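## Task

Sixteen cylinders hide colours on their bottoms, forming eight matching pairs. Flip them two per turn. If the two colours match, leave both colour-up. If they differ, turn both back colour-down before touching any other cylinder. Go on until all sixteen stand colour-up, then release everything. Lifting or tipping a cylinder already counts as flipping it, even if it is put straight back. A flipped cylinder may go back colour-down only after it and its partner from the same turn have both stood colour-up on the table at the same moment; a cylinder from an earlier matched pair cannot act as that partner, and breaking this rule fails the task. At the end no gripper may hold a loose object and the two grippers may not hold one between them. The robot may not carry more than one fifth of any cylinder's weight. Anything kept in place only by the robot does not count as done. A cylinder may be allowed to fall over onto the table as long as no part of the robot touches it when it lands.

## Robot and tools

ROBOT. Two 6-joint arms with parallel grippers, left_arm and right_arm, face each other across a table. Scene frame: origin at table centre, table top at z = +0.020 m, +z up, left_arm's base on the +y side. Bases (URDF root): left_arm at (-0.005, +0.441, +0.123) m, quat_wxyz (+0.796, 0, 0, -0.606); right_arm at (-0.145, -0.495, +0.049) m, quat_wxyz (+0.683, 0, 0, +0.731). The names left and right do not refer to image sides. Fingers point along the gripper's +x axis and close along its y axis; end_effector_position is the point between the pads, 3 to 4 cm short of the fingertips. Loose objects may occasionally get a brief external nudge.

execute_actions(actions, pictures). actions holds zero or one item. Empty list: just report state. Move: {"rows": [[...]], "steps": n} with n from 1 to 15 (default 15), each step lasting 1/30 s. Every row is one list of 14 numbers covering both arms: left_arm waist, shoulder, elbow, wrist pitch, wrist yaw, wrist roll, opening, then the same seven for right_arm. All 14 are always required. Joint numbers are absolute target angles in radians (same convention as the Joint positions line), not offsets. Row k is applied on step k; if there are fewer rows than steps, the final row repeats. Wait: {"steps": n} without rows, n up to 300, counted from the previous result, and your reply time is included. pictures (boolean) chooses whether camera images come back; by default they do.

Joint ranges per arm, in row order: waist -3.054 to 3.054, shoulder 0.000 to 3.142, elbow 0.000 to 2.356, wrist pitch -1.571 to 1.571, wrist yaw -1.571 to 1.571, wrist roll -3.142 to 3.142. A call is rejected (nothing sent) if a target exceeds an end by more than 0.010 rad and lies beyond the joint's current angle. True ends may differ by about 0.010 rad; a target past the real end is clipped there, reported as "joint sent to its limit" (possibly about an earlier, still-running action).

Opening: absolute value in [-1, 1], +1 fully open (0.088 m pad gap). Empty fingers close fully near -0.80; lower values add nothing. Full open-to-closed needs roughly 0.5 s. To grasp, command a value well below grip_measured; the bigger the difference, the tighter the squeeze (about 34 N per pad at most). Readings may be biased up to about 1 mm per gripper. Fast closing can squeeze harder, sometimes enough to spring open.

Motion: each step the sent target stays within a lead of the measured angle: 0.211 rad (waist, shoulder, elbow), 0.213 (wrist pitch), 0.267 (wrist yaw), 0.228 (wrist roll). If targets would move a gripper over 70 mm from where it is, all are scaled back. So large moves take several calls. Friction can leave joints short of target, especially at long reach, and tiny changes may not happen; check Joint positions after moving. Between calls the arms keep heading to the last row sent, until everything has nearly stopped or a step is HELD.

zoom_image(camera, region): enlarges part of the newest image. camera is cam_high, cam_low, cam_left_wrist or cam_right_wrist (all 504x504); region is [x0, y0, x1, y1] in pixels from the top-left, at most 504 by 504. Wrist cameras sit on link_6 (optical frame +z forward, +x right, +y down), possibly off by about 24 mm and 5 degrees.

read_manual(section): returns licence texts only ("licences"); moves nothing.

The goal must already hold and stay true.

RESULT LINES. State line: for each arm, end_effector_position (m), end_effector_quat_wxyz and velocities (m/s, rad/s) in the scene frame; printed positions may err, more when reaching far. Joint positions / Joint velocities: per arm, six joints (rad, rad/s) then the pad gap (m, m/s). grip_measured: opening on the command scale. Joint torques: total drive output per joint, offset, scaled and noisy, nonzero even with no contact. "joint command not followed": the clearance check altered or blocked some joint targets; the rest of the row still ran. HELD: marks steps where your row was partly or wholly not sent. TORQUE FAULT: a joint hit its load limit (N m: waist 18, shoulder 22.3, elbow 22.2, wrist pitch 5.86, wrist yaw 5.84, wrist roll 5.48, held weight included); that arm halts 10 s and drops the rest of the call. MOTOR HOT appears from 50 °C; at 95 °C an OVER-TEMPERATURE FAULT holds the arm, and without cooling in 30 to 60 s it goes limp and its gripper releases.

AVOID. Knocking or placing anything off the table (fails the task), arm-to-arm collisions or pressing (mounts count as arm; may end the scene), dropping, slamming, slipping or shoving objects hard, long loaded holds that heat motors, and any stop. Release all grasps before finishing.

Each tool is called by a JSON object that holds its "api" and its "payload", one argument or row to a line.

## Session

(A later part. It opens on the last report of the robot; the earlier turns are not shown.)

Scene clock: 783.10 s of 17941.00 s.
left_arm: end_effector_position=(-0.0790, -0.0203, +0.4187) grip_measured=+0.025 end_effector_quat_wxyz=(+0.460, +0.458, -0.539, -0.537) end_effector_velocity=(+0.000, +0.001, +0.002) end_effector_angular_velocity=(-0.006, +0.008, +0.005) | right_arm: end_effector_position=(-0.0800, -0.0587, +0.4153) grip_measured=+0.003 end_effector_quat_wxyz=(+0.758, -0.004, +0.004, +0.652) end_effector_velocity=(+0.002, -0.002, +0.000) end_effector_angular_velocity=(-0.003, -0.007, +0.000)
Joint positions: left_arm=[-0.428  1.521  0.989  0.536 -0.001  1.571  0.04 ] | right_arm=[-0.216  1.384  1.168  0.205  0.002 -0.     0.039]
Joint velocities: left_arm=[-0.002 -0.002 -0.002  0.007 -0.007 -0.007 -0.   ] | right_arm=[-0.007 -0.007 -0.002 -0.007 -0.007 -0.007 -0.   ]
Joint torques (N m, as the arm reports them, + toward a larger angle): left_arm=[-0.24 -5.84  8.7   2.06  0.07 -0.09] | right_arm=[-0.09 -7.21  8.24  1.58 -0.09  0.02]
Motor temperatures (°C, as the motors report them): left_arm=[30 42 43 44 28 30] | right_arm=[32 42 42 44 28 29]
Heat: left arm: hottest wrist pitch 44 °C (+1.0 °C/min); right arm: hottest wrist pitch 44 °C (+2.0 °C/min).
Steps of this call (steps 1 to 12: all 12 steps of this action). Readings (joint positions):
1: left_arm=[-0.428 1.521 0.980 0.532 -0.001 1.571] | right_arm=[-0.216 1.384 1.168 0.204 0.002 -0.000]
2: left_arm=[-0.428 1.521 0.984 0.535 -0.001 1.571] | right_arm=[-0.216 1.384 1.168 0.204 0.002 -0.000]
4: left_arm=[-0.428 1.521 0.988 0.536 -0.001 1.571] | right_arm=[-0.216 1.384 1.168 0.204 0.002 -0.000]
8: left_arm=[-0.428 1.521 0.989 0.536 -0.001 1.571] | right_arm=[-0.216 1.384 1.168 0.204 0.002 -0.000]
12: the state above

{"api": "execute_actions", "payload": {
  "actions": [
    {"rows":[[-0.43,1.524,0.997,0.537,0,1.571,-0.7,-0.216,1.379,1.172,0.207,0,0,0.6]],"steps":11}
  ],
  "pictures": false
}}

{"api": "execute_actions", "payload": {
  "actions": [
    {"rows":[[-0.43,1.43,0.93,0.51,0,1.571,-0.7,-0.216,1.379,1.172,0.207,0,0,0.6],[-0.43,1.33,0.86,0.48,0,1.571,-0.7,-0.216,1.379,1.172,0.207,0,0,0.6],[-0.43,1.2,0.77,0.44,0,1.571,-0.7,-0.216,1.379,1.172,0.207,0,0,0.6],[-0.43,1.058,0.672,0.386,0,1.571,-0.7,-0.216,1.379,1.172,0.207,0,0,0.6]],"steps":8}
  ],
  "pictures": false
}}

{"api": "execute_actions", "payload": {
  "actions": [
    {"rows":[[-0.15,1.1,1.0,-0.92,0,1.571,-0.7,-0.17,1.379,1.5,-1.216,0,0,0.6]],"steps":15}
  ],
  "pictures": false
}}

{"api": "execute_actions", "payload": {
  "actions": [
    {"rows":[[-0.15,1.86,1.235,-0.94,0,1.571,-0.7,-0.17,1.83,1.475,-1.216,0,0,0.6]],"steps":15}
  ],
  "pictures": false
}}

{"api": "execute_actions", "payload": {
  "actions": [
    {"rows":[[-0.15,1.88,1.22,-0.905,0,1.571,-0.7,-0.17,1.83,1.475,-1.216,0,0,0.6],[-0.15,1.90,1.203,-0.87,0,1.571,-0.7,-0.17,1.83,1.475,-1.216,0,0,0.6],[-0.15,1.925,1.185,-0.83,0,1.571,-0.7,-0.17,1.83,1.475,-1.216,0,0,0.6],[-0.15,1.95,1.166,-0.787,0,1.571,-0.7,-0.17,1.83,1.475,-1.216,0,0,0.6],[-0.15,1.975,1.147,-0.743,0,1.571,-0.7,-0.17,1.83,1.475,-1.216,0,0,0.6],[-0.15,2.0,1.128,-0.70,0,1.571,-0.7,-0.17,1.83,1.475,-1.216,0,0,0.6],[-0.15,2.02,1.112,-0.665,0,1.571,-0.7,-0.17,1.83,1.475,-1.216,0,0,0.6],[-0.15,2.035,1.10,-0.638,0,1.571,-0.7,-0.17,1.83,1.475,-1.216,0,0,0.6],[-0.15,2.048,1.091,-0.616,0,1.571,-0.7,-0.17,1.83,1.475,-1.216,0,0,0.6],[-0.15,2.057,1.084,-0.60,0,1.571,-0.7,-0.17,1.83,1.475,-1.216,0,0,0.6],[-0.15,2.063,1.08,-0.59,0,1.571,-0.7,-0.17,1.83,1.475,-1.216,0,0,0.6]],"steps":15}
  ]
}}

Scene clock: 792.20 s of 17941.00 s.
left_arm: end_effector_position=(-0.0790, -0.0204, +0.4190) grip_measured=+0.020 end_effector_quat_wxyz=(+0.460, +0.458, -0.539, -0.537) end_effector_velocity=(-0.002, +0.002, -0.003) end_effector_angular_velocity=(+0.020, +0.019, -0.010) | right_arm: end_effector_position=(-0.0801, -0.0587, +0.4157) grip_measured=+0.590 end_effector_quat_wxyz=(+0.758, -0.004, +0.004, +0.652) end_effector_velocity=(+0.002, -0.001, -0.002) end_effector_angular_velocity=(-0.006, +0.008, -0.010)
Joint positions: left_arm=[-0.428  1.521  0.99   0.536 -0.001  1.571  0.04 ] | right_arm=[-0.216  1.384  1.168  0.205  0.002 -0.     0.068]
Joint velocities: left_arm=[-0.002 -0.007 -0.002 -0.022  0.007 -0.022 -0.   ] | right_arm=[-0.002 -0.002 -0.002 -0.007  0.007  0.007  0.175]
Joint torques (N m, as the arm reports them, + toward a larger angle): left_arm=[-0.18 -5.88  8.61  2.11  0.07 -0.08] | right_arm=[-0.01 -7.06  8.2   1.54 -0.08  0.01]
Motor temperatures (°C, as the motors report them): left_arm=[30 43 43 44 28 30] | right_arm=[32 42 42 45 28 29]
Heat: left arm: hottest wrist pitch 44 °C (+1.0 °C/min); right arm: hottest wrist pitch 45 °C (+3.0 °C/min).
Steps of this call (steps 1 to 15: the robot went on to your last target; steps 16 to 262: nothing new was sent; steps 263 to 273: all 11 steps of this action). Readings (joint positions):
263: left_arm=[-0.428 1.521 0.990 0.537 -0.001 1.571] | right_arm=[-0.216 1.384 1.168 0.205 0.002 -0.000]
264: left_arm=[-0.428 1.521 0.990 0.537 -0.001 1.571] | right_arm=[-0.216 1.384 1.168 0.205 0.002 -0.000]
266: left_arm=[-0.428 1.521 0.990 0.537 -0.001 1.571] | right_arm=[-0.216 1.384 1.168 0.205 0.002 -0.000]
270: left_arm=[-0.428 1.521 0.990 0.536 -0.001 1.571] | right_arm=[-0.216 1.384 1.168 0.205 0.002 -0.000]
273: the state above

Scene clock: 792.47 s of 17941.00 s.
left_arm: end_effector_position=(-0.0644, +0.0713, +0.4043) grip_measured=+0.020 end_effector_quat_wxyz=(+0.445, +0.473, -0.526, -0.549) end_effector_velocity=(+0.034, +0.211, +0.195) end_effector_angular_velocity=(-0.652, +0.111, +0.005) | right_arm: end_effector_position=(-0.0801, -0.0588, +0.4158) grip_measured=+0.599 end_effector_quat_wxyz=(+0.758, -0.003, +0.004, +0.652) end_effector_velocity=(-0.002, -0.000, -0.005) end_effector_angular_velocity=(-0.023, -0.004, +0.020)
Joint positions: left_arm=[-0.428  1.137  0.693  0.393 -0.001  1.571  0.04 ] | right_arm=[-0.216  1.384  1.168  0.205  0.002 -0.     0.068]
Joint velocities: left_arm=[-0.002 -1.067 -0.383 -0.022 -0.007 -0.007 -0.   ] | right_arm=[-0.002 -0.002 -0.002 -0.022 -0.022 -0.007  0.   ]
Joint torques (N m, as the arm reports them, + toward a larger angle): left_arm=[-0.15 -3.81  9.08  2.48  0.07 -0.08] | right_arm=[-0.01 -7.1   8.18  1.54 -0.07  0.02]
Motor temperatures (°C, as the motors report them): left_arm=[30 43 43 44 28 30] | right_arm=[32 42 42 45 28 29]
Heat: left arm: hottest wrist pitch 44 °C (+1.0 °C/min); right arm: hottest wrist pitch 45 °C (+3.0 °C/min).
Steps of this call (steps 1 to 8: all 8 steps of this action). Readings (joint positions):
1: left_arm=[-0.428 1.510 0.982 0.532 -0.001 1.571] | right_arm=[-0.216 1.384 1.168 0.205 0.002 -0.000]
2: left_arm=[-0.428 1.478 0.956 0.516 -0.001 1.571] | right_arm=[-0.216 1.384 1.168 0.205 0.002 -0.000]
4: left_arm=[-0.428 1.362 0.846 0.464 -0.001 1.571] | right_arm=[-0.216 1.384 1.168 0.205 0.002 -0.000]
8: the state above

Scene clock: 792.97 s of 17941.00 s.
left_arm: end_effector_position=(+0.0329, +0.1156, +0.3682) grip_measured=+0.020 end_effector_quat_wxyz=(+0.358, +0.648, -0.284, -0.609) end_effector_velocity=(-0.028, +0.256, -0.356) end_effector_angular_velocity=(+2.001, +0.236, +0.013) | right_arm: end_effector_position=(-0.1063, -0.1177, +0.3717) grip_measured=+0.600 end_effector_quat_wxyz=(+0.705, -0.211, +0.234, +0.636) end_effector_velocity=(-0.028, -0.243, -0.370) end_effector_angular_velocity=(-2.028, +0.217, +0.020)
Joint positions: left_arm=[-0.153  1.101  0.996 -0.521 -0.002  1.571  0.04 ] | right_arm=[-0.171  1.377  1.503 -0.767  0.001 -0.     0.068]
Joint velocities: left_arm=[ 0.002  0.002  0.002 -2.015 -0.007 -0.007 -0.   ] | right_arm=[-0.002  0.056 -0.012 -1.971 -0.022 -0.007 -0.   ]
Joint torques (N m, as the arm reports them, + toward a larger angle): left_arm=[ 0.29 -3.57  8.22  1.88  0.14 -0.1 ] | right_arm=[ 0.03 -6.21  6.97  1.26 -0.05  0.02]
Motor temperatures (°C, as the motors report them): left_arm=[30 43 43 44 28 30] | right_arm=[32 42 42 45 28 29]
Heat: left arm: hottest wrist pitch 44 °C (+0.0 °C/min); right arm: hottest wrist pitch 45 °C (+3.0 °C/min).
Steps of this call (steps 1 to 15: all 15 steps of this action). Readings (joint positions):
1: left_arm=[-0.413 1.115 0.712 0.352 0.014 1.571] | right_arm=[-0.213 1.384 1.201 0.141 0.003 -0.000]
2: left_arm=[-0.372 1.109 0.754 0.299 0.017 1.571] | right_arm=[-0.203 1.391 1.253 0.067 0.003 -0.000]
4: left_arm=[-0.272 1.111 0.854 0.192 0.008 1.571] | right_arm=[-0.182 1.398 1.363 -0.061 0.001 -0.000]
8: left_arm=[-0.160 1.097 0.982 -0.050 -0.003 1.571] | right_arm=[-0.171 1.369 1.491 -0.303 0.001 -0.000]
15: the state above

Scene clock: 793.47 s of 17941.00 s.
left_arm: end_effector_position=(+0.0328, +0.1171, +0.1625) grip_measured=+0.020 end_effector_quat_wxyz=(+0.037, +0.706, +0.046, -0.705) end_effector_velocity=(-0.002, +0.020, -0.059) end_effector_angular_velocity=(+0.217, +0.018, +0.005) | right_arm: end_effector_position=(-0.1107, -0.1600, +0.1554) grip_measured=+0.600 end_effector_quat_wxyz=(+0.522, -0.477, +0.528, +0.471) end_effector_velocity=(-0.000, -0.004, -0.000) end_effector_angular_velocity=(-0.023, -0.005, -0.005)
Joint positions: left_arm=[-0.153  1.864  1.222 -0.941 -0.002  1.571  0.04 ] | right_arm=[-0.171  1.838  1.464 -1.209  0.001 -0.     0.068]
Joint velocities: left_arm=[-0.002  0.183 -0.012 -0.022 -0.007 -0.007 -0.   ] | right_arm=[ 0.002  0.002  0.002 -0.022  0.007  0.007  0.   ]
Joint torques (N m, as the arm reports them, + toward a larger angle): left_arm=[ 0.23 -8.83  7.64  0.55  0.15 -0.02] | right_arm=[ 0.09 -9.6   7.49 -0.03 -0.05  0.  ]
Motor temperatures (°C, as the motors report them): left_arm=[30 43 43 44 28 30] | right_arm=[32 42 42 45 28 29]
Heat: left arm: hottest wrist pitch 44 °C (+0.0 °C/min); right arm: hottest wrist pitch 45 °C (+3.0 °C/min).
Steps of this call (steps 1 to 15: all 15 steps of this action). Readings (joint positions):
1: left_arm=[-0.153 1.135 1.030 -0.616 -0.002 1.571] | right_arm=[-0.171 1.394 1.502 -0.821 0.001 -0.000]
2: left_arm=[-0.153 1.189 1.088 -0.678 -0.002 1.571] | right_arm=[-0.171 1.414 1.502 -0.852 0.001 -0.000]
4: left_arm=[-0.153 1.317 1.188 -0.774 -0.002 1.571] | right_arm=[-0.171 1.479 1.504 -0.939 0.001 -0.000]
8: left_arm=[-0.153 1.554 1.227 -0.908 -0.002 1.571] | right_arm=[-0.171 1.669 1.494 -1.120 0.001 -0.000]
15: the state above

Scene clock: 793.97 s of 17941.00 s.
left_arm: end_effector_position=(+0.0336, +0.1125, +0.0740) grip_measured=+0.020 end_effector_quat_wxyz=(+0.041, +0.707, +0.042, -0.705) end_effector_velocity=(+0.006, -0.050, -0.001) end_effector_angular_velocity=(-0.234, -0.035, +0.020) | right_arm: end_effector_position=(-0.1107, -0.1598, +0.1576) grip_measured=+0.600 end_effector_quat_wxyz=(+0.523, -0.476, +0.527, +0.471) end_effector_velocity=(+0.001, -0.004, +0.003) end_effector_angular_velocity=(-0.013, -0.006, -0.010)
Joint positions: left_arm=[-0.152  2.055  1.085 -0.602 -0.002  1.571  0.04 ] | right_arm=[-0.171  1.835  1.469 -1.214  0.001 -0.     0.068]
Joint velocities: left_arm=[-0.002 -0.002 -0.007  0.242 -0.007 -0.022 -0.   ] | right_arm=[-0.002 -0.007  0.002 -0.022  0.007  0.007 -0.   ]
Joint torques (N m, as the arm reports them, + toward a larger angle): left_arm=[ 0.25 -6.48  4.36  0.56  0.14 -0.03] | right_arm=[ 0.04 -9.13  6.86 -0.01 -0.04  0.02]
Motor temperatures (°C, as the motors report them): left_arm=[30 43 43 44 28 30] | right_arm=[32 42 42 44 28 29]
Heat: left arm: hottest wrist pitch 44 °C (+0.0 °C/min); right arm: hottest wrist pitch 44 °C (+2.0 °C/min).
Steps of this call (steps 1 to 15: all 15 steps of this action). Readings (joint positions):
1: left_arm=[-0.153 1.869 1.221 -0.936 -0.002 1.571] | right_arm=[-0.171 1.837 1.466 -1.211 0.001 -0.000]
2: left_arm=[-0.153 1.871 1.219 -0.916 -0.002 1.571] | right_arm=[-0.171 1.835 1.468 -1.211 0.001 -0.000]
4: left_arm=[-0.153 1.887 1.209 -0.853 -0.002 1.571] | right_arm=[-0.171 1.835 1.469 -1.213 0.001 -0.000]
8: left_arm=[-0.152 1.977 1.146 -0.710 -0.002 1.571] | right_arm=[-0.171 1.835 1.469 -1.214 0.001 -0.000]
15: the state above

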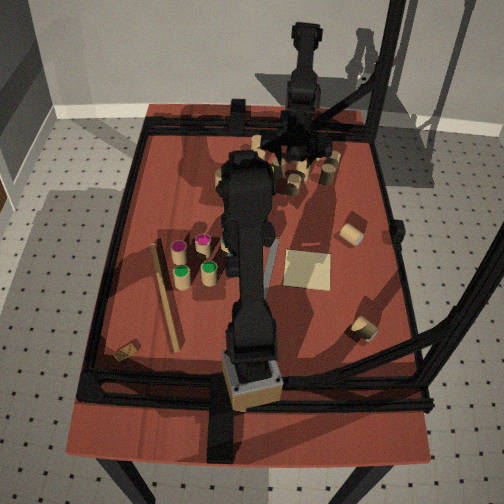

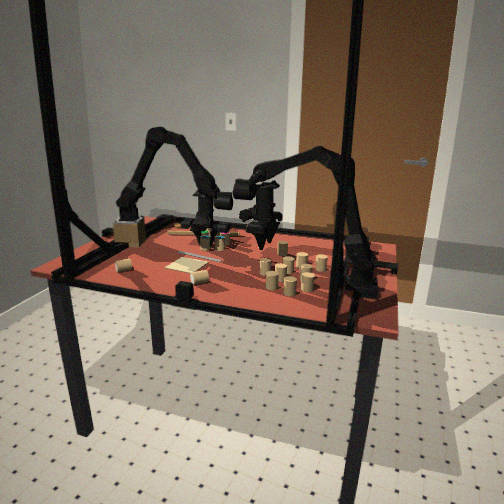

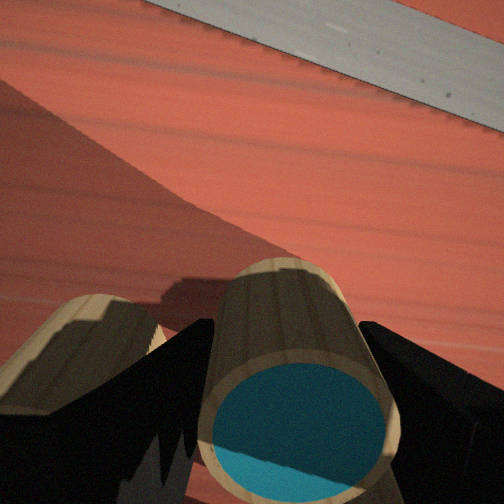

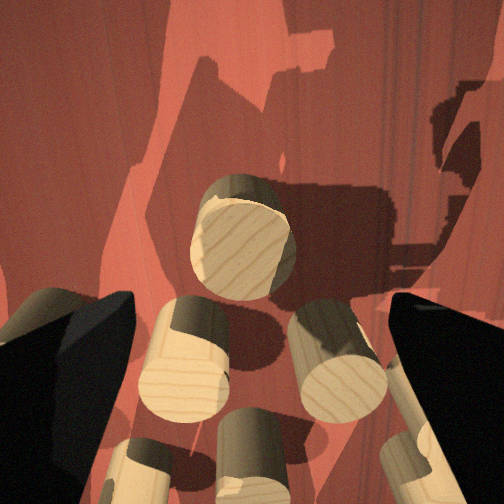

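{"api": "execute_actions", "payload": {
  "actions": [
    {"rows":[[-0.15,2.058,1.084,-0.597,0,1.571,0.3,-0.155,1.83,1.475,-1.216,0,0,0.45]],"steps":11}
  ],
  "pictures": false
}}

{"api": "execute_actions", "payload": {
  "actions": [
    {"rows":[[-0.15,2.02,1.112,-0.665,0,1.571,0.3,-0.155,1.84,1.452,-1.183,0,0,0.45],[-0.15,1.975,1.147,-0.743,0,1.571,0.3,-0.155,1.85,1.43,-1.15,0,0,0.45],[-0.15,1.925,1.185,-0.83,0,1.571,0.3,-0.155,1.86,1.405,-1.116,0,0,0.45],[-0.15,1.86,1.235,-0.94,0,1.571,0.3,-0.155,1.871,1.38,-1.08,0,0,0.45],[-0.15,1.86,1.235,-0.94,0,1.571,0.3,-0.155,1.882,1.355,-1.044,0,0,0.45],[-0.15,1.86,1.235,-0.94,0,1.571,0.3,-0.155,1.893,1.33,-1.008,0,0,0.45],[-0.15,1.1,1.1,-0.9,0,1.571,0.3,-0.155,1.904,1.305,-0.972,0,0,0.45],[-0.15,1.1,1.1,-0.9,0,1.571,0.3,-0.155,1.915,1.28,-0.936,0,0,0.45],[-0.15,1.1,1.1,-0.9,0,1.571,0.3,-0.155,1.925,1.257,-0.903,0,0,0.45],[-0.15,1.1,1.1,-0.9,0,1.571,0.3,-0.155,1.932,1.24,-0.879,0,0,0.45],[-0.15,1.1,1.1,-0.9,0,1.571,0.3,-0.155,1.938,1.225,-0.858,0,0,0.45]],"steps":15}
  ],
  "pictures": false
}}

{"api": "execute_actions", "payload": {
  "actions": [
    {"rows":[[-0.43,1.058,0.9,-0.5,0,1.571,0.9,-0.155,1.938,1.225,-0.858,0,0,0.45],[-0.43,1.058,0.9,-0.5,0,1.571,0.9,-0.155,1.938,1.225,-0.858,0,0,0.45],[-0.43,1.058,0.9,-0.5,0,1.571,0.9,-0.155,1.938,1.225,-0.858,0,0,0.45],[-0.43,1.058,0.9,-0.5,0,1.571,0.9,-0.155,1.938,1.225,-0.858,0,0,-0.7]],"steps":14}
  ],
  "pictures": false
}}

{"api": "execute_actions", "payload": {
  "actions": [
    {"rows":[[-0.43,1.058,0.672,0.386,0,1.571,0.9,-0.155,1.915,1.28,-0.936,0,0,-0.7],[-0.43,1.058,0.672,0.386,0,1.571,0.9,-0.155,1.89,1.34,-1.02,0,0,-0.7],[-0.43,1.058,0.672,0.386,0,1.571,0.9,-0.155,1.86,1.405,-1.116,0,0,-0.7],[-0.43,1.058,0.672,0.386,0,1.571,0.9,-0.155,1.83,1.475,-1.216,0,0,-0.7],[-0.43,1.058,0.672,0.386,0,1.571,0.9,-0.155,1.83,1.475,-1.216,0,0,-0.7],[-0.43,1.058,0.672,0.386,0,1.571,0.9,-0.155,1.83,1.475,-1.216,0,0,-0.7],[-0.43,1.058,0.672,0.386,0,1.571,0.9,-0.216,1.379,1.5,-0.8,0,0,-0.7]],"steps":15}
  ],
  "pictures": false
}}

{"api": "execute_actions", "payload": {
  "actions": [
    {"rows":[[-0.43,1.058,0.672,0.386,0,1.571,0.9,-0.216,1.379,1.172,0.207,0,0,-0.7]],"steps":15}
  ],
  "pictures": false
}}

{"api": "execute_actions", "payload": {
  "actions": [
    {"rows":[[-0.43,1.058,0.672,0.386,0,1.571,0.9,-0.216,1.379,1.172,0.207,0,0,-0.7]],"steps":7}
  ]
}}

Scene clock: 804.60 s of 17941.00 s.
left_arm: end_effector_position=(+0.0337, +0.1116, +0.0740) grip_measured=+0.305 end_effector_quat_wxyz=(+0.042, +0.707, +0.041, -0.705) end_effector_velocity=(+0.005, +0.001, -0.001) end_effector_angular_velocity=(+0.002, -0.037, +0.005) | right_arm: end_effector_position=(-0.1156, -0.1593, +0.1578) grip_measured=+0.452 end_effector_quat_wxyz=(+0.519, -0.480, +0.524, +0.475) end_effector_velocity=(+0.001, -0.006, -0.001) end_effector_angular_velocity=(-0.027, -0.005, +0.005)
Joint positions: left_arm=[-0.152  2.055  1.084 -0.598 -0.002  1.571  0.054] | right_arm=[-0.157  1.835  1.47  -1.215  0.001 -0.     0.061]
Joint velocities: left_arm=[-0.002 -0.002 -0.007  0.007 -0.037 -0.007 -0.025] | right_arm=[-0.002  0.002 -0.002 -0.022  0.007 -0.007 -0.001]
Joint torques (N m, as the arm reports them, + toward a larger angle): left_arm=[ 0.15 -6.79  4.81  0.48  0.17 -0.03] | right_arm=[ 0.07 -8.95  6.67 -0.01 -0.05  0.01]
Motor temperatures (°C, as the motors report them): left_arm=[30 44 42 42 28 30] | right_arm=[32 43 42 43 28 29]
Heat: left arm: hottest shoulder 44 °C (+0.0 °C/min); right arm: hottest shoulder 43 °C (+0.0 °C/min).
Steps of this call (steps 1 to 15: the robot went on to your last target; steps 16 to 308: nothing new was sent; steps 309 to 319: all 11 steps of this action). Readings (joint positions):
309: left_arm=[-0.152 2.055 1.084 -0.595 -0.002 1.571] | right_arm=[-0.170 1.835 1.470 -1.215 0.001 -0.000]
310: left_arm=[-0.152 2.055 1.084 -0.595 -0.002 1.571] | right_arm=[-0.167 1.835 1.470 -1.215 0.001 -0.000]
312: left_arm=[-0.152 2.055 1.084 -0.595 -0.002 1.571] | right_arm=[-0.161 1.835 1.470 -1.215 0.001 -0.000]
316: left_arm=[-0.152 2.055 1.084 -0.598 -0.002 1.571] | right_arm=[-0.157 1.835 1.470 -1.215 0.001 -0.000]
319: the state above

Scene clock: 805.10 s of 17941.00 s.
left_arm: end_effector_position=(+0.0309, +0.1356, +0.2795) grip_measured=+0.300 end_effector_quat_wxyz=(+0.184, +0.700, -0.102, -0.682) end_effector_velocity=(-0.011, +0.099, +0.546) end_effector_angular_velocity=(-1.894, -0.228, +0.007) | right_arm: end_effector_position=(-0.1155, -0.1589, +0.0679) grip_measured=+0.450 end_effector_quat_wxyz=(+0.520, -0.480, +0.524, +0.475) end_effector_velocity=(+0.003, -0.003, -0.025) end_effector_angular_velocity=(+0.031, -0.010, -0.015)
Joint positions: left_arm=[-0.152  1.373  1.109 -0.898 -0.002  1.571  0.054] | right_arm=[-0.157  1.935  1.23  -0.874  0.001 -0.     0.061]
Joint velocities: left_arm=[-0.002 -1.902 -0.002  0.007 -0.007 -0.007 -0.   ] | right_arm=[-0.007  0.012 -0.095  0.139  0.007  0.007 -0.   ]
Joint torques (N m, as the arm reports them, + toward a larger angle): left_arm=[ 0.16 -5.45  5.9   1.03  0.15 -0.04] | right_arm=[ 0.07 -8.55  6.02  0.38 -0.06  0.02]
Motor temperatures (°C, as the motors report them): left_arm=[30 44 42 42 28 30] | right_arm=[32 43 42 43 28 29]
Heat: left arm: hottest shoulder 44 °C (+0.0 °C/min); right arm: hottest shoulder 43 °C (+0.0 °C/min).
Steps of this call (steps 1 to 15: all 15 steps of this action). Readings (joint positions):
1: left_arm=[-0.152 2.052 1.088 -0.611 -0.002 1.571] | right_arm=[-0.157 1.835 1.469 -1.211 0.001 -0.000]
2: left_arm=[-0.152 2.044 1.099 -0.650 -0.002 1.571] | right_arm=[-0.157 1.835 1.463 -1.194 0.001 -0.000]
4: left_arm=[-0.152 1.998 1.137 -0.772 -0.002 1.571] | right_arm=[-0.157 1.836 1.438 -1.140 0.001 -0.000]
8: left_arm=[-0.152 1.813 1.166 -0.866 -0.002 1.571] | right_arm=[-0.157 1.869 1.349 -1.012 0.001 -0.000]
15: the state above

Scene clock: 805.57 s of 17941.00 s.
left_arm: end_effector_position=(-0.0554, +0.1291, +0.3442) grip_measured=+0.898 end_effector_quat_wxyz=(+0.259, +0.608, -0.360, -0.659) end_effector_velocity=(+0.001, -0.002, -0.002) end_effector_angular_velocity=(-0.018, -0.005, +0.015) | right_arm: end_effector_position=(-0.1153, -0.1563, +0.0675) grip_measured=-0.001 end_effector_quat_wxyz=(+0.523, -0.476, +0.520, +0.478) end_effector_velocity=(+0.002, +0.002, +0.001) end_effector_angular_velocity=(+0.013, +0.006, -0.015)
Joint positions: left_arm=[-0.427  1.065  0.907 -0.505  0.004  1.571  0.083] | right_arm=[-0.157  1.935  1.228 -0.859  0.001 -0.     0.039]
Joint velocities: left_arm=[-0.007 -0.002 -0.022  0.037 -0.022 -0.007  0.001] | right_arm=[-0.007 -0.002  0.002  0.007 -0.007  0.007 -0.   ]
Joint torques (N m, as the arm reports them, + toward a larger angle): left_arm=[-0.16 -3.83  6.89  1.96 -0.05 -0.06] | right_arm=[ 0.07 -8.42  5.38  0.17 -0.05  0.03]
Motor temperatures (°C, as the motors report them): left_arm=[30 44 42 42 28 30] | right_arm=[32 43 41 43 28 29]
Heat: left arm: hottest shoulder 44 °C (+0.0 °C/min); right arm: hottest shoulder 43 °C (+0.0 °C/min).
Steps of this call (steps 1 to 14: all 14 steps of this action). Readings (joint positions):
1: left_arm=[-0.171 1.305 1.077 -0.844 -0.015 1.571] | right_arm=[-0.157 1.935 1.228 -0.870 0.001 -0.000]
2: left_arm=[-0.230 1.230 1.029 -0.763 -0.017 1.571] | right_arm=[-0.157 1.935 1.228 -0.865 0.001 -0.000]
4: left_arm=[-0.354 1.126 0.957 -0.651 0.002 1.571] | right_arm=[-0.157 1.935 1.228 -0.861 0.001 -0.000]
8: left_arm=[-0.423 1.070 0.921 -0.528 0.004 1.571] | right_arm=[-0.157 1.935 1.228 -0.860 0.001 -0.000]
14: the state above

Scene clock: 806.07 s of 17941.00 s.
left_arm: end_effector_position=(-0.0623, +0.0869, +0.4121) grip_measured=+0.900 end_effector_quat_wxyz=(+0.448, +0.468, -0.530, -0.547) end_effector_velocity=(+0.001, +0.003, +0.094) end_effector_angular_velocity=(-0.409, +0.087, +0.006) | right_arm: end_effector_position=(-0.0900, -0.1041, +0.2873) grip_measured=-0.001 end_effector_quat_wxyz=(+0.677, -0.289, +0.333, +0.589) end_effector_velocity=(+0.007, -0.099, +0.580) end_effector_angular_velocity=(+1.798, -0.245, -0.057)
Joint positions: left_arm=[-0.427  1.059  0.671  0.351  0.004  1.571  0.083] | right_arm=[-0.209  1.546  1.479 -0.848 -0.001 -0.     0.039]
Joint velocities: left_arm=[-0.002 -0.032 -0.002  0.388 -0.007 -0.022  0.   ] | right_arm=[-0.056 -1.326  0.071  0.418 -0.007  0.007 -0.   ]
Joint torques (N m, as the arm reports them, + toward a larger angle): left_arm=[-0.26 -3.19  7.99  1.93 -0.07 -0.08] | right_arm=[ 0.06 -9.41  8.12  1.01 -0.03  0.01]
Motor temperatures (°C, as the motors report them): left_arm=[30 44 42 42 28 30] | right_arm=[32 43 42 42 28 29]
Heat: left arm: hottest shoulder 44 °C (+0.0 °C/min); right arm: hottest shoulder 43 °C (+0.0 °C/min).
Steps of this call (steps 1 to 15: all 15 steps of this action). Readings (joint positions):
1: left_arm=[-0.427 1.061 0.872 -0.443 0.004 1.570] | right_arm=[-0.157 1.935 1.235 -0.874 0.001 -0.000]
2: left_arm=[-0.427 1.052 0.821 -0.362 0.004 1.570] | right_arm=[-0.157 1.935 1.255 -0.919 0.001 -0.000]
4: left_arm=[-0.427 1.053 0.734 -0.253 0.004 1.570] | right_arm=[-0.157 1.923 1.324 -1.044 0.001 -0.000]
8: left_arm=[-0.427 1.069 0.671 0.001 0.004 1.570] | right_arm=[-0.166 1.818 1.433 -1.065 -0.001 -0.000]
15: the state above

Scene clock: 806.57 s of 17941.00 s.
left_arm: end_effector_position=(-0.0623, +0.0868, +0.4194) grip_measured=+0.900 end_effector_quat_wxyz=(+0.457, +0.459, -0.538, -0.539) end_effector_velocity=(-0.001, +0.001, +0.001) end_effector_angular_velocity=(-0.004, +0.023, +0.000) | right_arm: end_effector_position=(-0.0817, -0.0586, +0.3930) grip_measured=-0.001 end_effector_quat_wxyz=(+0.755, -0.036, +0.042, +0.653) end_effector_velocity=(+0.003, +0.022, +0.308) end_effector_angular_velocity=(+1.333, -0.216, +0.007)
Joint positions: left_arm=[-0.427  1.058  0.671  0.384  0.004  1.571  0.083] | right_arm=[-0.213  1.389  1.168  0.11  -0.001 -0.     0.039]
Joint velocities: left_arm=[-0.007 -0.002 -0.002  0.007 -0.007 -0.022 -0.   ] | right_arm=[-0.002 -0.037  0.032  1.282 -0.007 -0.022 -0.   ]
Joint torques (N m, as the arm reports them, + toward a larger angle): left_arm=[-0.22 -3.32  7.98  2.15 -0.08 -0.09] | right_arm=[-0.24 -7.39  8.02  1.34  0.01  0.03]
Motor temperatures (°C, as the motors report them): left_arm=[30 44 42 42 28 30] | right_arm=[32 43 42 43 28 29]
Heat: left arm: hottest shoulder 44 °C (+0.0 °C/min); right arm: hottest shoulder 43 °C (+0.0 °C/min).
Steps of this call (steps 1 to 15: all 15 steps of this action). Readings (joint positions):
1: left_arm=[-0.427 1.058 0.671 0.362 0.004 1.571] | right_arm=[-0.211 1.496 1.449 -0.786 -0.001 -0.000]
2: left_arm=[-0.427 1.058 0.671 0.368 0.004 1.571] | right_arm=[-0.212 1.443 1.399 -0.710 -0.001 -0.000]
4: left_arm=[-0.427 1.058 0.671 0.376 0.004 1.571] | right_arm=[-0.213 1.373 1.302 -0.585 -0.001 -0.000]
8: left_arm=[-0.427 1.058 0.671 0.383 0.004 1.571] | right_arm=[-0.213 1.382 1.190 -0.334 -0.001 -0.000]
15: the state above

Scene clock: 806.80 s of 17941.00 s.
left_arm: end_effector_position=(-0.0624, +0.0868, +0.4194) grip_measured=+0.900 end_effector_quat_wxyz=(+0.457, +0.459, -0.538, -0.539) end_effector_velocity=(+0.000, +0.001, -0.001) end_effector_angular_velocity=(-0.001, +0.008, +0.005) | right_arm: end_effector_position=(-0.0817, -0.0585, +0.4143) grip_measured=-0.001 end_effector_quat_wxyz=(+0.756, -0.006, +0.007, +0.654) end_effector_velocity=(-0.000, -0.000, +0.017) end_effector_angular_velocity=(+0.077, -0.033, +0.005)
Joint positions: left_arm=[-0.428  1.058  0.671  0.384  0.004  1.571  0.083] | right_arm=[-0.213  1.384  1.169  0.197 -0.001 -0.     0.039]
Joint velocities: left_arm=[-0.002 -0.002 -0.007  0.007 -0.007 -0.007  0.   ] | right_arm=[-0.002 -0.002 -0.002  0.081 -0.007 -0.022 -0.   ]
Joint torques (N m, as the arm reports them, + toward a larger angle): left_arm=[-0.28 -3.34  8.01  2.16 -0.07 -0.1 ] | right_arm=[-0.27 -7.16  8.13  1.71  0.    0.03]
Motor temperatures (°C, as the motors report them): left_arm=[30 44 42 42 28 30] | right_arm=[32 43 42 43 28 29]
Heat: left arm: hottest shoulder 44 °C (+0.0 °C/min); right arm: hottest shoulder 43 °C (+0.0 °C/min).
Steps of this call (steps 1 to 7: all 7 steps of this action). Readings (joint positions):
1: left_arm=[-0.427 1.058 0.671 0.384 0.004 1.571] | right_arm=[-0.213 1.387 1.169 0.143 -0.001 -0.000]
2: left_arm=[-0.427 1.058 0.671 0.384 0.004 1.571] | right_arm=[-0.213 1.385 1.169 0.164 -0.001 -0.000]
4: left_arm=[-0.427 1.058 0.671 0.384 0.004 1.571] | right_arm=[-0.213 1.385 1.169 0.186 -0.001 -0.000]
7: the state above

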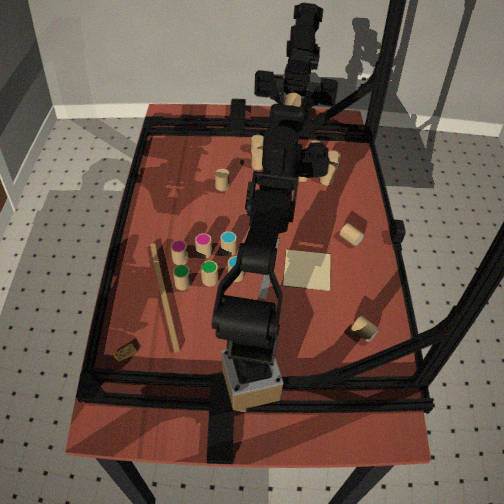

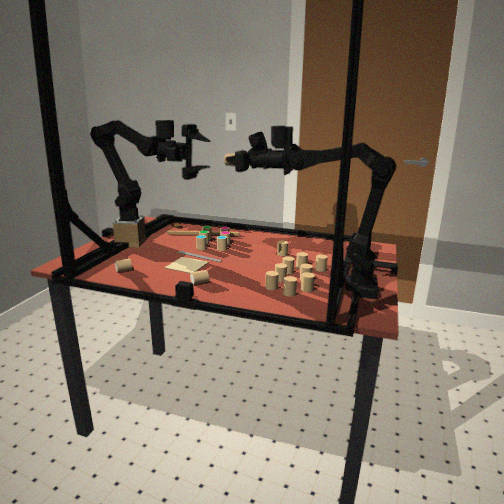

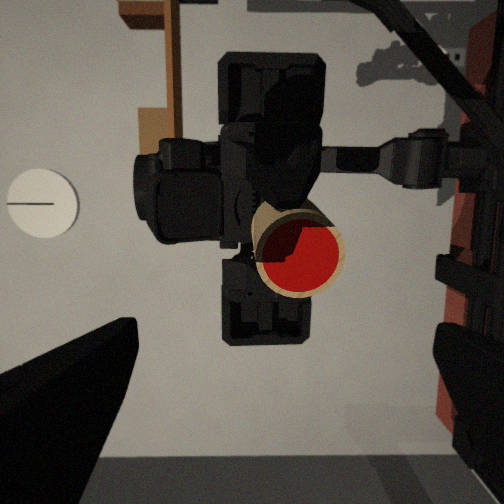

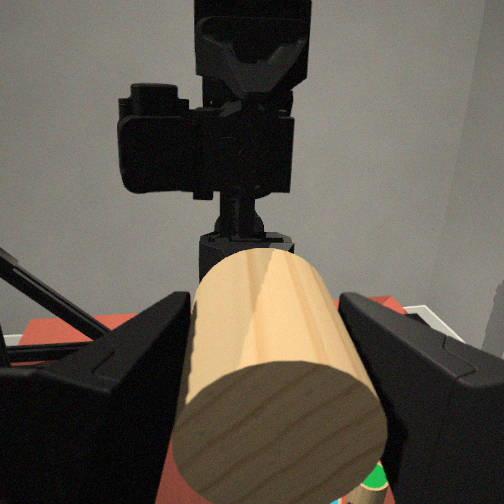

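{"api": "execute_actions", "payload": {
  "actions": [
    {"rows":[[-0.43,1.2,0.77,0.44,0,1.571,0.9,-0.216,1.379,1.197,0.184,0,0,-0.7],[-0.43,1.2,0.77,0.44,0,1.571,0.9,-0.216,1.379,1.197,0.184,0,0,-0.7],[-0.43,1.33,0.86,0.48,0,1.571,0.9,-0.216,1.379,1.197,0.184,0,0,-0.7],[-0.43,1.33,0.86,0.48,0,1.571,0.9,-0.216,1.379,1.197,0.184,0,0,-0.7],[-0.43,1.43,0.93,0.51,0,1.571,0.9,-0.216,1.379,1.197,0.184,0,0,-0.7],[-0.43,1.43,0.93,0.51,0,1.571,0.9,-0.216,1.379,1.197,0.184,0,0,-0.7],[-0.43,1.524,0.997,0.537,0,1.571,0.9,-0.216,1.379,1.197,0.184,0,0,-0.7]],"steps":14}
  ],
  "pictures": false
}}

{"api": "execute_actions", "payload": {
  "actions": [
    {"rows":[[-0.43,1.524,0.997,0.537,0,1.571,-0.7,-0.216,1.379,1.197,0.184,0,0,-0.7]],"steps":12}
  ],
  "pictures": false
}}

{"api": "execute_actions", "payload": {
  "actions": [
    {"rows":[[-0.43,1.524,0.997,0.537,0,1.571,-0.7,-0.216,1.379,1.197,0.184,0,0,0.6]],"steps":11}
  ],
  "pictures": false
}}

{"api": "execute_actions", "payload": {
  "actions": [
    {"rows":[[-0.43,1.43,0.93,0.51,0,1.571,-0.7,-0.216,1.379,1.197,0.184,0,0,0.6],[-0.43,1.33,0.86,0.48,0,1.571,-0.7,-0.216,1.379,1.197,0.184,0,0,0.6],[-0.43,1.2,0.77,0.44,0,1.571,-0.7,-0.216,1.379,1.197,0.184,0,0,0.6],[-0.43,1.058,0.672,0.386,0,1.571,-0.7,-0.216,1.379,1.197,0.184,0,0,0.6]],"steps":8}
  ],
  "pictures": false
}}

{"api": "execute_actions", "payload": {
  "actions": [
    {"rows":[[0.33,1.058,0.8,-0.87,0,1.571,-0.7,-0.057,1.2,1.3,-1.179,0,0,0.5]],"steps":15}
  ],
  "pictures": false
}}

{"api": "execute_actions", "payload": {
  "actions": [
    {"rows":[[0.33,1.058,0.8,-0.87,0,1.571,-0.7,-0.057,1.2,1.3,-1.179,0,0,0.5],[0.33,1.058,0.8,-0.87,0,1.571,-0.7,-0.057,1.2,1.3,-1.179,0,0,0.5],[0.33,1.058,0.8,-0.87,0,1.571,-0.7,-0.057,1.2,1.3,-1.179,0,0,0.5],[0.33,1.624,0.924,-0.871,0,1.571,-0.7,-0.057,1.592,1.20,-1.179,0,0,0.5]],"steps":15}
  ],
  "pictures": false
}}

{"api": "execute_actions", "payload": {
  "actions": [
    {"rows":[[0.33,1.624,0.924,-0.871,0,1.571,-0.7,-0.057,1.592,1.20,-1.179,0,0,0.5],[0.33,1.65,0.907,-0.83,0,1.571,-0.7,-0.057,1.592,1.20,-1.179,0,0,0.5],[0.33,1.68,0.887,-0.78,0,1.571,-0.7,-0.057,1.592,1.20,-1.179,0,0,0.5],[0.33,1.71,0.867,-0.733,0,1.571,-0.7,-0.057,1.592,1.20,-1.179,0,0,0.5],[0.33,1.74,0.847,-0.685,0,1.571,-0.7,-0.057,1.592,1.20,-1.179,0,0,0.5],[0.33,1.77,0.827,-0.637,0,1.571,-0.7,-0.057,1.592,1.20,-1.179,0,0,0.5],[0.33,1.80,0.807,-0.59,0,1.571,-0.7,-0.057,1.592,1.20,-1.179,0,0,0.5],[0.33,1.825,0.79,-0.55,0,1.571,-0.7,-0.057,1.592,1.20,-1.179,0,0,0.5],[0.33,1.845,0.777,-0.517,0,1.571,-0.7,-0.057,1.592,1.20,-1.179,0,0,0.5],[0.33,1.86,0.767,-0.493,0,1.571,-0.7,-0.057,1.592,1.20,-1.179,0,0,0.5],[0.33,1.87,0.761,-0.477,0,1.571,-0.7,-0.057,1.592,1.20,-1.179,0,0,0.5],[0.33,1.878,0.756,-0.464,0,1.571,-0.7,-0.057,1.592,1.20,-1.179,0,0,0.5]],"steps":15}
  ]
}}

Scene clock: 821.17 s of 17941.00 s.
left_arm: end_effector_position=(-0.0795, -0.0193, +0.4122) grip_measured=+0.900 end_effector_quat_wxyz=(+0.454, +0.461, -0.536, -0.542) end_effector_velocity=(-0.003, -0.007, +0.046) end_effector_angular_velocity=(-0.131, +0.028, +0.000) | right_arm: end_effector_position=(-0.0815, -0.0587, +0.4188) grip_measured=+0.001 end_effector_quat_wxyz=(+0.756, -0.005, +0.006, +0.654) end_effector_velocity=(-0.000, -0.002, +0.000) end_effector_angular_velocity=(-0.006, -0.021, +0.005)
Joint positions: left_arm=[-0.428  1.521  0.978  0.53   0.004  1.571  0.083] | right_arm=[-0.214  1.384  1.184  0.184 -0.001 -0.     0.039]
Joint velocities: left_arm=[-0.007  0.007  0.076  0.066 -0.007 -0.007  0.   ] | right_arm=[-0.002 -0.007 -0.002 -0.007 -0.007 -0.022 -0.   ]
Joint torques (N m, as the arm reports them, + toward a larger angle): left_arm=[-0.22 -5.98  9.61  2.35 -0.08 -0.09] | right_arm=[-0.26 -7.05  9.17  1.4  -0.01  0.02]
Motor temperatures (°C, as the motors report them): left_arm=[30 43 42 43 28 30] | right_arm=[32 43 42 43 28 29]
Heat: left arm: hottest shoulder 43 °C (-1.0 °C/min); right arm: hottest shoulder 43 °C (-1.0 °C/min).
Steps of this call (steps 1 to 15: the robot went on to your last target; steps 16 to 417: nothing new was sent; steps 418 to 431: all 14 steps of this action). Readings (joint positions):
418: left_arm=[-0.428 1.079 0.684 0.392 0.004 1.571] | right_arm=[-0.214 1.384 1.171 0.200 -0.001 -0.000]
419: left_arm=[-0.428 1.113 0.709 0.414 0.004 1.571] | right_arm=[-0.214 1.384 1.174 0.194 -0.001 -0.000]
421: left_arm=[-0.428 1.217 0.787 0.452 0.004 1.571] | right_arm=[-0.214 1.384 1.179 0.189 -0.001 -0.000]
425: left_arm=[-0.428 1.428 0.932 0.511 0.004 1.571] | right_arm=[-0.214 1.384 1.184 0.186 -0.001 -0.000]
431: the state above

Scene clock: 821.57 s of 17941.00 s.
left_arm: end_effector_position=(-0.0796, -0.0204, +0.4178) grip_measured=+0.029 end_effector_quat_wxyz=(+0.458, +0.458, -0.539, -0.539) end_effector_velocity=(+0.000, +0.001, -0.004) end_effector_angular_velocity=(+0.013, +0.005, +0.005) | right_arm: end_effector_position=(-0.0815, -0.0588, +0.4200) grip_measured=+0.001 end_effector_quat_wxyz=(+0.756, -0.004, +0.005, +0.654) end_effector_velocity=(-0.000, -0.001, +0.004) end_effector_angular_velocity=(+0.011, -0.009, +0.005)
Joint positions: left_arm=[-0.428  1.522  0.989  0.534  0.003  1.571  0.04 ] | right_arm=[-0.214  1.384  1.187  0.183 -0.001 -0.     0.039]
Joint velocities: left_arm=[-0.002 -0.002 -0.007 -0.007 -0.007 -0.007 -0.   ] | right_arm=[-0.002 -0.002  0.002  0.007 -0.007 -0.007  0.   ]
Joint torques (N m, as the arm reports them, + toward a larger angle): left_arm=[-0.18 -5.9   8.78  2.29 -0.09 -0.09] | right_arm=[-0.27 -7.09  8.81  1.46  0.    0.03]
Motor temperatures (°C, as the motors report them): left_arm=[30 43 42 43 28 30] | right_arm=[32 43 42 43 28 29]
Heat: left arm: hottest shoulder 43 °C (-1.0 °C/min); right arm: hottest shoulder 43 °C (-1.0 °C/min).
Steps of this call (steps 1 to 12: all 12 steps of this action). Readings (joint positions):
1: left_arm=[-0.428 1.521 0.980 0.532 0.004 1.571] | right_arm=[-0.214 1.384 1.184 0.184 -0.001 -0.000]
2: left_arm=[-0.428 1.521 0.984 0.535 0.004 1.571] | right_arm=[-0.214 1.384 1.184 0.184 -0.001 -0.000]
4: left_arm=[-0.428 1.521 0.988 0.537 0.004 1.571] | right_arm=[-0.214 1.384 1.184 0.184 -0.001 -0.000]
8: left_arm=[-0.428 1.521 0.989 0.534 0.003 1.571] | right_arm=[-0.214 1.384 1.186 0.184 -0.001 -0.000]
12: the state above

Scene clock: 821.93 s of 17941.00 s.
left_arm: end_effector_position=(-0.0796, -0.0204, +0.4178) grip_measured=+0.028 end_effector_quat_wxyz=(+0.458, +0.458, -0.539, -0.539) end_effector_velocity=(+0.002, -0.001, +0.002) end_effector_angular_velocity=(-0.008, -0.006, +0.020) | right_arm: end_effector_position=(-0.0816, -0.0588, +0.4200) grip_measured=+0.580 end_effector_quat_wxyz=(+0.756, -0.004, +0.005, +0.654) end_effector_velocity=(-0.002, -0.000, -0.002) end_effector_angular_velocity=(-0.008, -0.006, +0.010)
Joint positions: left_arm=[-0.428  1.522  0.989  0.534  0.003  1.571  0.04 ] | right_arm=[-0.214  1.384  1.187  0.184 -0.001 -0.     0.067]
Joint velocities: left_arm=[-0.002  0.002  0.002  0.007 -0.022  0.007 -0.   ] | right_arm=[ 0.002 -0.002 -0.002 -0.007 -0.007 -0.007  0.175]
Joint torques (N m, as the arm reports them, + toward a larger angle): left_arm=[-0.15 -5.94  8.71  2.26 -0.06 -0.09] | right_arm=[-0.14 -7.08  8.94  1.45  0.01  0.04]
Motor temperatures (°C, as the motors report them): left_arm=[30 43 42 43 28 30] | right_arm=[32 43 42 44 28 29]
Heat: left arm: hottest shoulder 43 °C (-1.0 °C/min); right arm: hottest wrist pitch 44 °C (+0.0 °C/min).
Steps of this call (steps 1 to 11: all 11 steps of this action). Readings (joint positions):
1: left_arm=[-0.428 1.522 0.989 0.534 0.003 1.571] | right_arm=[-0.214 1.384 1.187 0.183 -0.001 -0.000]
2: left_arm=[-0.428 1.522 0.989 0.534 0.003 1.571] | right_arm=[-0.214 1.384 1.187 0.183 -0.001 -0.000]
4: left_arm=[-0.428 1.522 0.989 0.534 0.003 1.571] | right_arm=[-0.214 1.384 1.187 0.183 -0.001 -0.000]
8: left_arm=[-0.428 1.522 0.989 0.534 0.003 1.571] | right_arm=[-0.214 1.384 1.187 0.183 -0.001 -0.000]
11: the state above

Scene clock: 822.20 s of 17941.00 s.
left_arm: end_effector_position=(-0.0650, +0.0713, +0.4048) grip_measured=+0.028 end_effector_quat_wxyz=(+0.445, +0.471, -0.527, -0.550) end_effector_velocity=(+0.035, +0.215, +0.195) end_effector_angular_velocity=(-0.657, +0.112, +0.005) | right_arm: end_effector_position=(-0.0816, -0.0588, +0.4200) grip_measured=+0.599 end_effector_quat_wxyz=(+0.756, -0.004, +0.005, +0.654) end_effector_velocity=(+0.004, -0.001, -0.002) end_effector_angular_velocity=(-0.008, -0.006, -0.015)
Joint positions: left_arm=[-0.428  1.137  0.694  0.394  0.003  1.571  0.04 ] | right_arm=[-0.214  1.384  1.187  0.183 -0.001 -0.     0.068]
Joint velocities: left_arm=[-0.002 -1.087 -0.398 -0.022 -0.007 -0.007 -0.   ] | right_arm=[-0.007 -0.002 -0.002 -0.007  0.007 -0.007  0.   ]
Joint torques (N m, as the arm reports them, + toward a larger angle): left_arm=[-0.18 -3.62  9.12  2.44 -0.05 -0.09] | right_arm=[-0.16 -7.04  8.86  1.44 -0.03  0.02]
Motor temperatures (°C, as the motors report them): left_arm=[30 43 42 43 28 30] | right_arm=[32 43 42 44 28 29]
Heat: left arm: hottest shoulder 43 °C (-1.0 °C/min); right arm: hottest wrist pitch 44 °C (+0.0 °C/min).
Steps of this call (steps 1 to 8: all 8 steps of this action). Readings (joint positions):
1: left_arm=[-0.428 1.512 0.982 0.532 0.003 1.571] | right_arm=[-0.214 1.384 1.187 0.184 -0.001 -0.000]
2: left_arm=[-0.428 1.479 0.955 0.516 0.003 1.571] | right_arm=[-0.214 1.384 1.187 0.183 -0.001 -0.000]
4: left_arm=[-0.428 1.362 0.845 0.465 0.003 1.571] | right_arm=[-0.214 1.384 1.187 0.184 -0.001 -0.000]
8: the state above

Scene clock: 822.70 s of 17941.00 s.
left_arm: end_effector_position=(+0.1588, +0.1956, +0.2933) grip_measured=+0.027 end_effector_quat_wxyz=(+0.443, +0.706, -0.062, -0.549) end_effector_velocity=(-0.137, +0.288, -0.304) end_effector_angular_velocity=(+1.658, +1.118, +0.159) | right_arm: end_effector_position=(-0.1491, -0.1568, +0.3571) grip_measured=+0.500 end_effector_quat_wxyz=(+0.669, -0.217, +0.216, +0.677) end_effector_velocity=(+0.004, -0.245, -0.388) end_effector_angular_velocity=(-2.102, -0.030, -0.004)
Joint positions: left_arm=[ 0.318  1.062  0.795 -0.536 -0.005  1.571  0.04 ] | right_arm=[-0.058  1.198  1.305 -0.729 -0.003 -0.     0.064]
Joint velocities: left_arm=[ 0.159 -0.007 -0.007 -2.     0.007 -0.007  0.   ] | right_arm=[-0.002  0.061 -0.027 -2.015  0.007 -0.007 -0.   ]
Joint torques (N m, as the arm reports them, + toward a larger angle): left_arm=[-0.42 -3.56  8.2   1.72  0.22 -0.1 ] | right_arm=[ 0.06 -4.92  7.    1.29  0.06  0.02]
Motor temperatures (°C, as the motors report them): left_arm=[30 43 42 43 28 30] | right_arm=[32 43 42 44 28 29]
Heat: left arm: hottest shoulder 43 °C (-1.0 °C/min); right arm: hottest wrist pitch 44 °C (+0.0 °C/min).
Steps of this call (steps 1 to 15: all 15 steps of this action). Readings (joint positions):
1: left_arm=[-0.408 1.108 0.705 0.348 0.019 1.571] | right_arm=[-0.206 1.371 1.197 0.148 0.007 -0.000]
2: left_arm=[-0.354 1.091 0.732 0.284 0.020 1.571] | right_arm=[-0.183 1.354 1.207 0.094 0.009 -0.000]
4: left_arm=[-0.227 1.073 0.776 0.169 0.007 1.571] | right_arm=[-0.122 1.303 1.234 -0.020 0.004 -0.000]
8: left_arm=[0.022 1.061 0.795 -0.078 0.004 1.571] | right_arm=[-0.059 1.203 1.298 -0.265 -0.003 -0.000]
15: the state above

Scene clock: 823.20 s of 17941.00 s.
left_arm: end_effector_position=(+0.1395, +0.2287, +0.1589) grip_measured=+0.027 end_effector_quat_wxyz=(+0.205, +0.677, +0.211, -0.675) end_effector_velocity=(-0.006, +0.009, -0.020) end_effector_angular_velocity=(+0.091, +0.053, +0.005) | right_arm: end_effector_position=(-0.1485, -0.2222, +0.1561) grip_measured=+0.500 end_effector_quat_wxyz=(+0.494, -0.505, +0.502, +0.500) end_effector_velocity=(+0.002, -0.002, -0.002) end_effector_angular_velocity=(-0.017, -0.008, -0.010)
Joint positions: left_arm=[ 0.328  1.62   0.914 -0.872 -0.005  1.571  0.04 ] | right_arm=[-0.058  1.598  1.19  -1.176 -0.003 -0.     0.064]
Joint velocities: left_arm=[-0.002  0.081 -0.002 -0.022 -0.007 -0.007 -0.001] | right_arm=[-0.002  0.007 -0.002 -0.007  0.007  0.007  0.   ]
Joint torques (N m, as the arm reports them, + toward a larger angle): left_arm=[ 0.21 -5.63  7.    0.57  0.24 -0.05] | right_arm=[ 0.03 -7.69  7.3   0.1   0.05  0.03]
Motor temperatures (°C, as the motors report them): left_arm=[30 43 42 43 28 30] | right_arm=[32 43 42 43 28 29]
Heat: left arm: hottest shoulder 43 °C (+0.0 °C/min); right arm: hottest shoulder 43 °C (-1.0 °C/min).
Steps of this call (steps 1 to 15: all 15 steps of this action). Readings (joint positions):
1: left_arm=[0.322 1.062 0.795 -0.602 -0.005 1.571] | right_arm=[-0.058 1.199 1.304 -0.796 -0.003 -0.000]
2: left_arm=[0.323 1.062 0.795 -0.667 -0.005 1.571] | right_arm=[-0.058 1.200 1.304 -0.863 -0.003 -0.000]
4: left_arm=[0.325 1.096 0.815 -0.802 -0.004 1.571] | right_arm=[-0.058 1.214 1.297 -0.980 -0.003 -0.000]
8: left_arm=[0.327 1.342 0.911 -0.842 -0.005 1.571] | right_arm=[-0.058 1.362 1.255 -1.110 -0.003 -0.000]
15: the state above

Scene clock: 823.70 s of 17941.00 s.
left_arm: end_effector_position=(+0.1380, +0.2307, +0.0682) grip_measured=+0.026 end_effector_quat_wxyz=(+0.198, +0.674, +0.218, -0.677) end_effector_velocity=(+0.004, -0.002, -0.009) end_effector_angular_velocity=(-0.026, -0.044, +0.004) | right_arm: end_effector_position=(-0.1485, -0.2215, +0.1576) grip_measured=+0.500 end_effector_quat_wxyz=(+0.495, -0.504, +0.500, +0.501) end_effector_velocity=(+0.002, +0.001, +0.001) end_effector_angular_velocity=(+0.012, -0.007, +0.020)
Joint positions: left_arm=[ 0.328  1.87   0.76  -0.49  -0.004  1.571  0.04 ] | right_arm=[-0.058  1.596  1.194 -1.177 -0.003 -0.     0.064]
Joint velocities: left_arm=[-0.002  0.012 -0.037  0.095 -0.022 -0.007 -0.   ] | right_arm=[-0.002 -0.007 -0.002  0.007  0.007 -0.022 -0.   ]
Joint torques (N m, as the arm reports them, + toward a larger angle): left_arm=[ 0.23 -4.99  4.06  1.24  0.23 -0.03] | right_arm=[ 0.12 -6.98  6.88 -0.02  0.04  0.03]
Motor temperatures (°C, as the motors report them): left_arm=[30 43 42 43 28 30] | right_arm=[32 43 42 43 28 29]
Heat: left arm: hottest shoulder 43 °C (+0.0 °C/min); right arm: hottest shoulder 43 °C (-1.0 °C/min).
Steps of this call (steps 1 to 15: all 15 steps of this action). Readings (joint positions):
1: left_arm=[0.328 1.621 0.914 -0.871 -0.005 1.571] | right_arm=[-0.058 1.597 1.191 -1.176 -0.003 -0.000]
2: left_arm=[0.328 1.623 0.915 -0.866 -0.005 1.571] | right_arm=[-0.058 1.596 1.193 -1.176 -0.003 -0.000]
4: left_arm=[0.328 1.645 0.905 -0.805 -0.005 1.571] | right_arm=[-0.058 1.596 1.194 -1.176 -0.003 -0.000]
8: left_arm=[0.328 1.753 0.842 -0.642 -0.005 1.571] | right_arm=[-0.058 1.596 1.194 -1.177 -0.003 -0.000]
15: the state above

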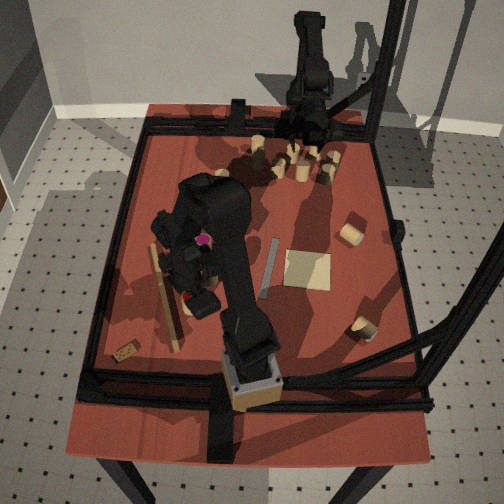

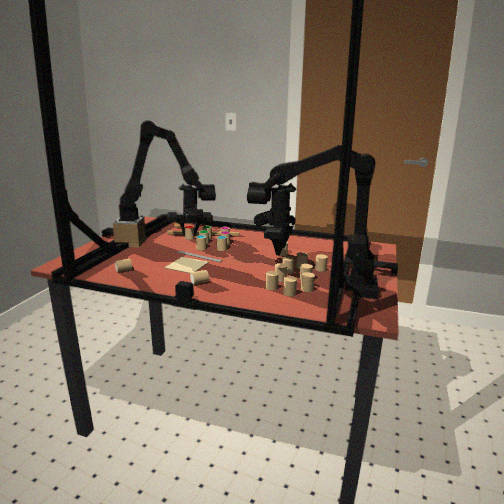

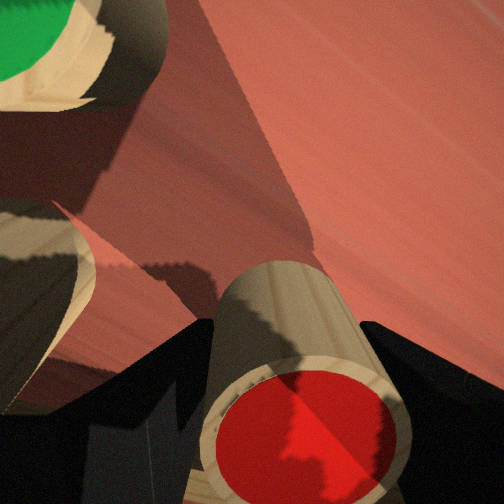

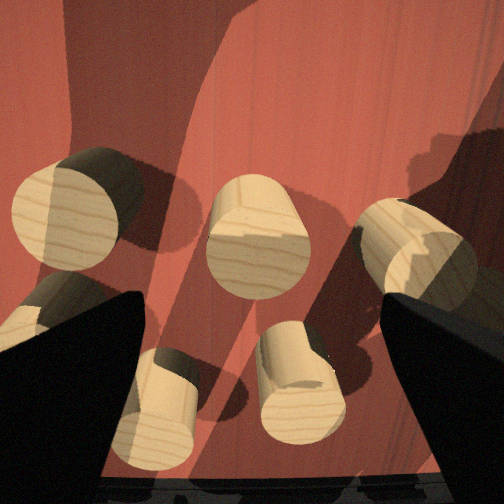

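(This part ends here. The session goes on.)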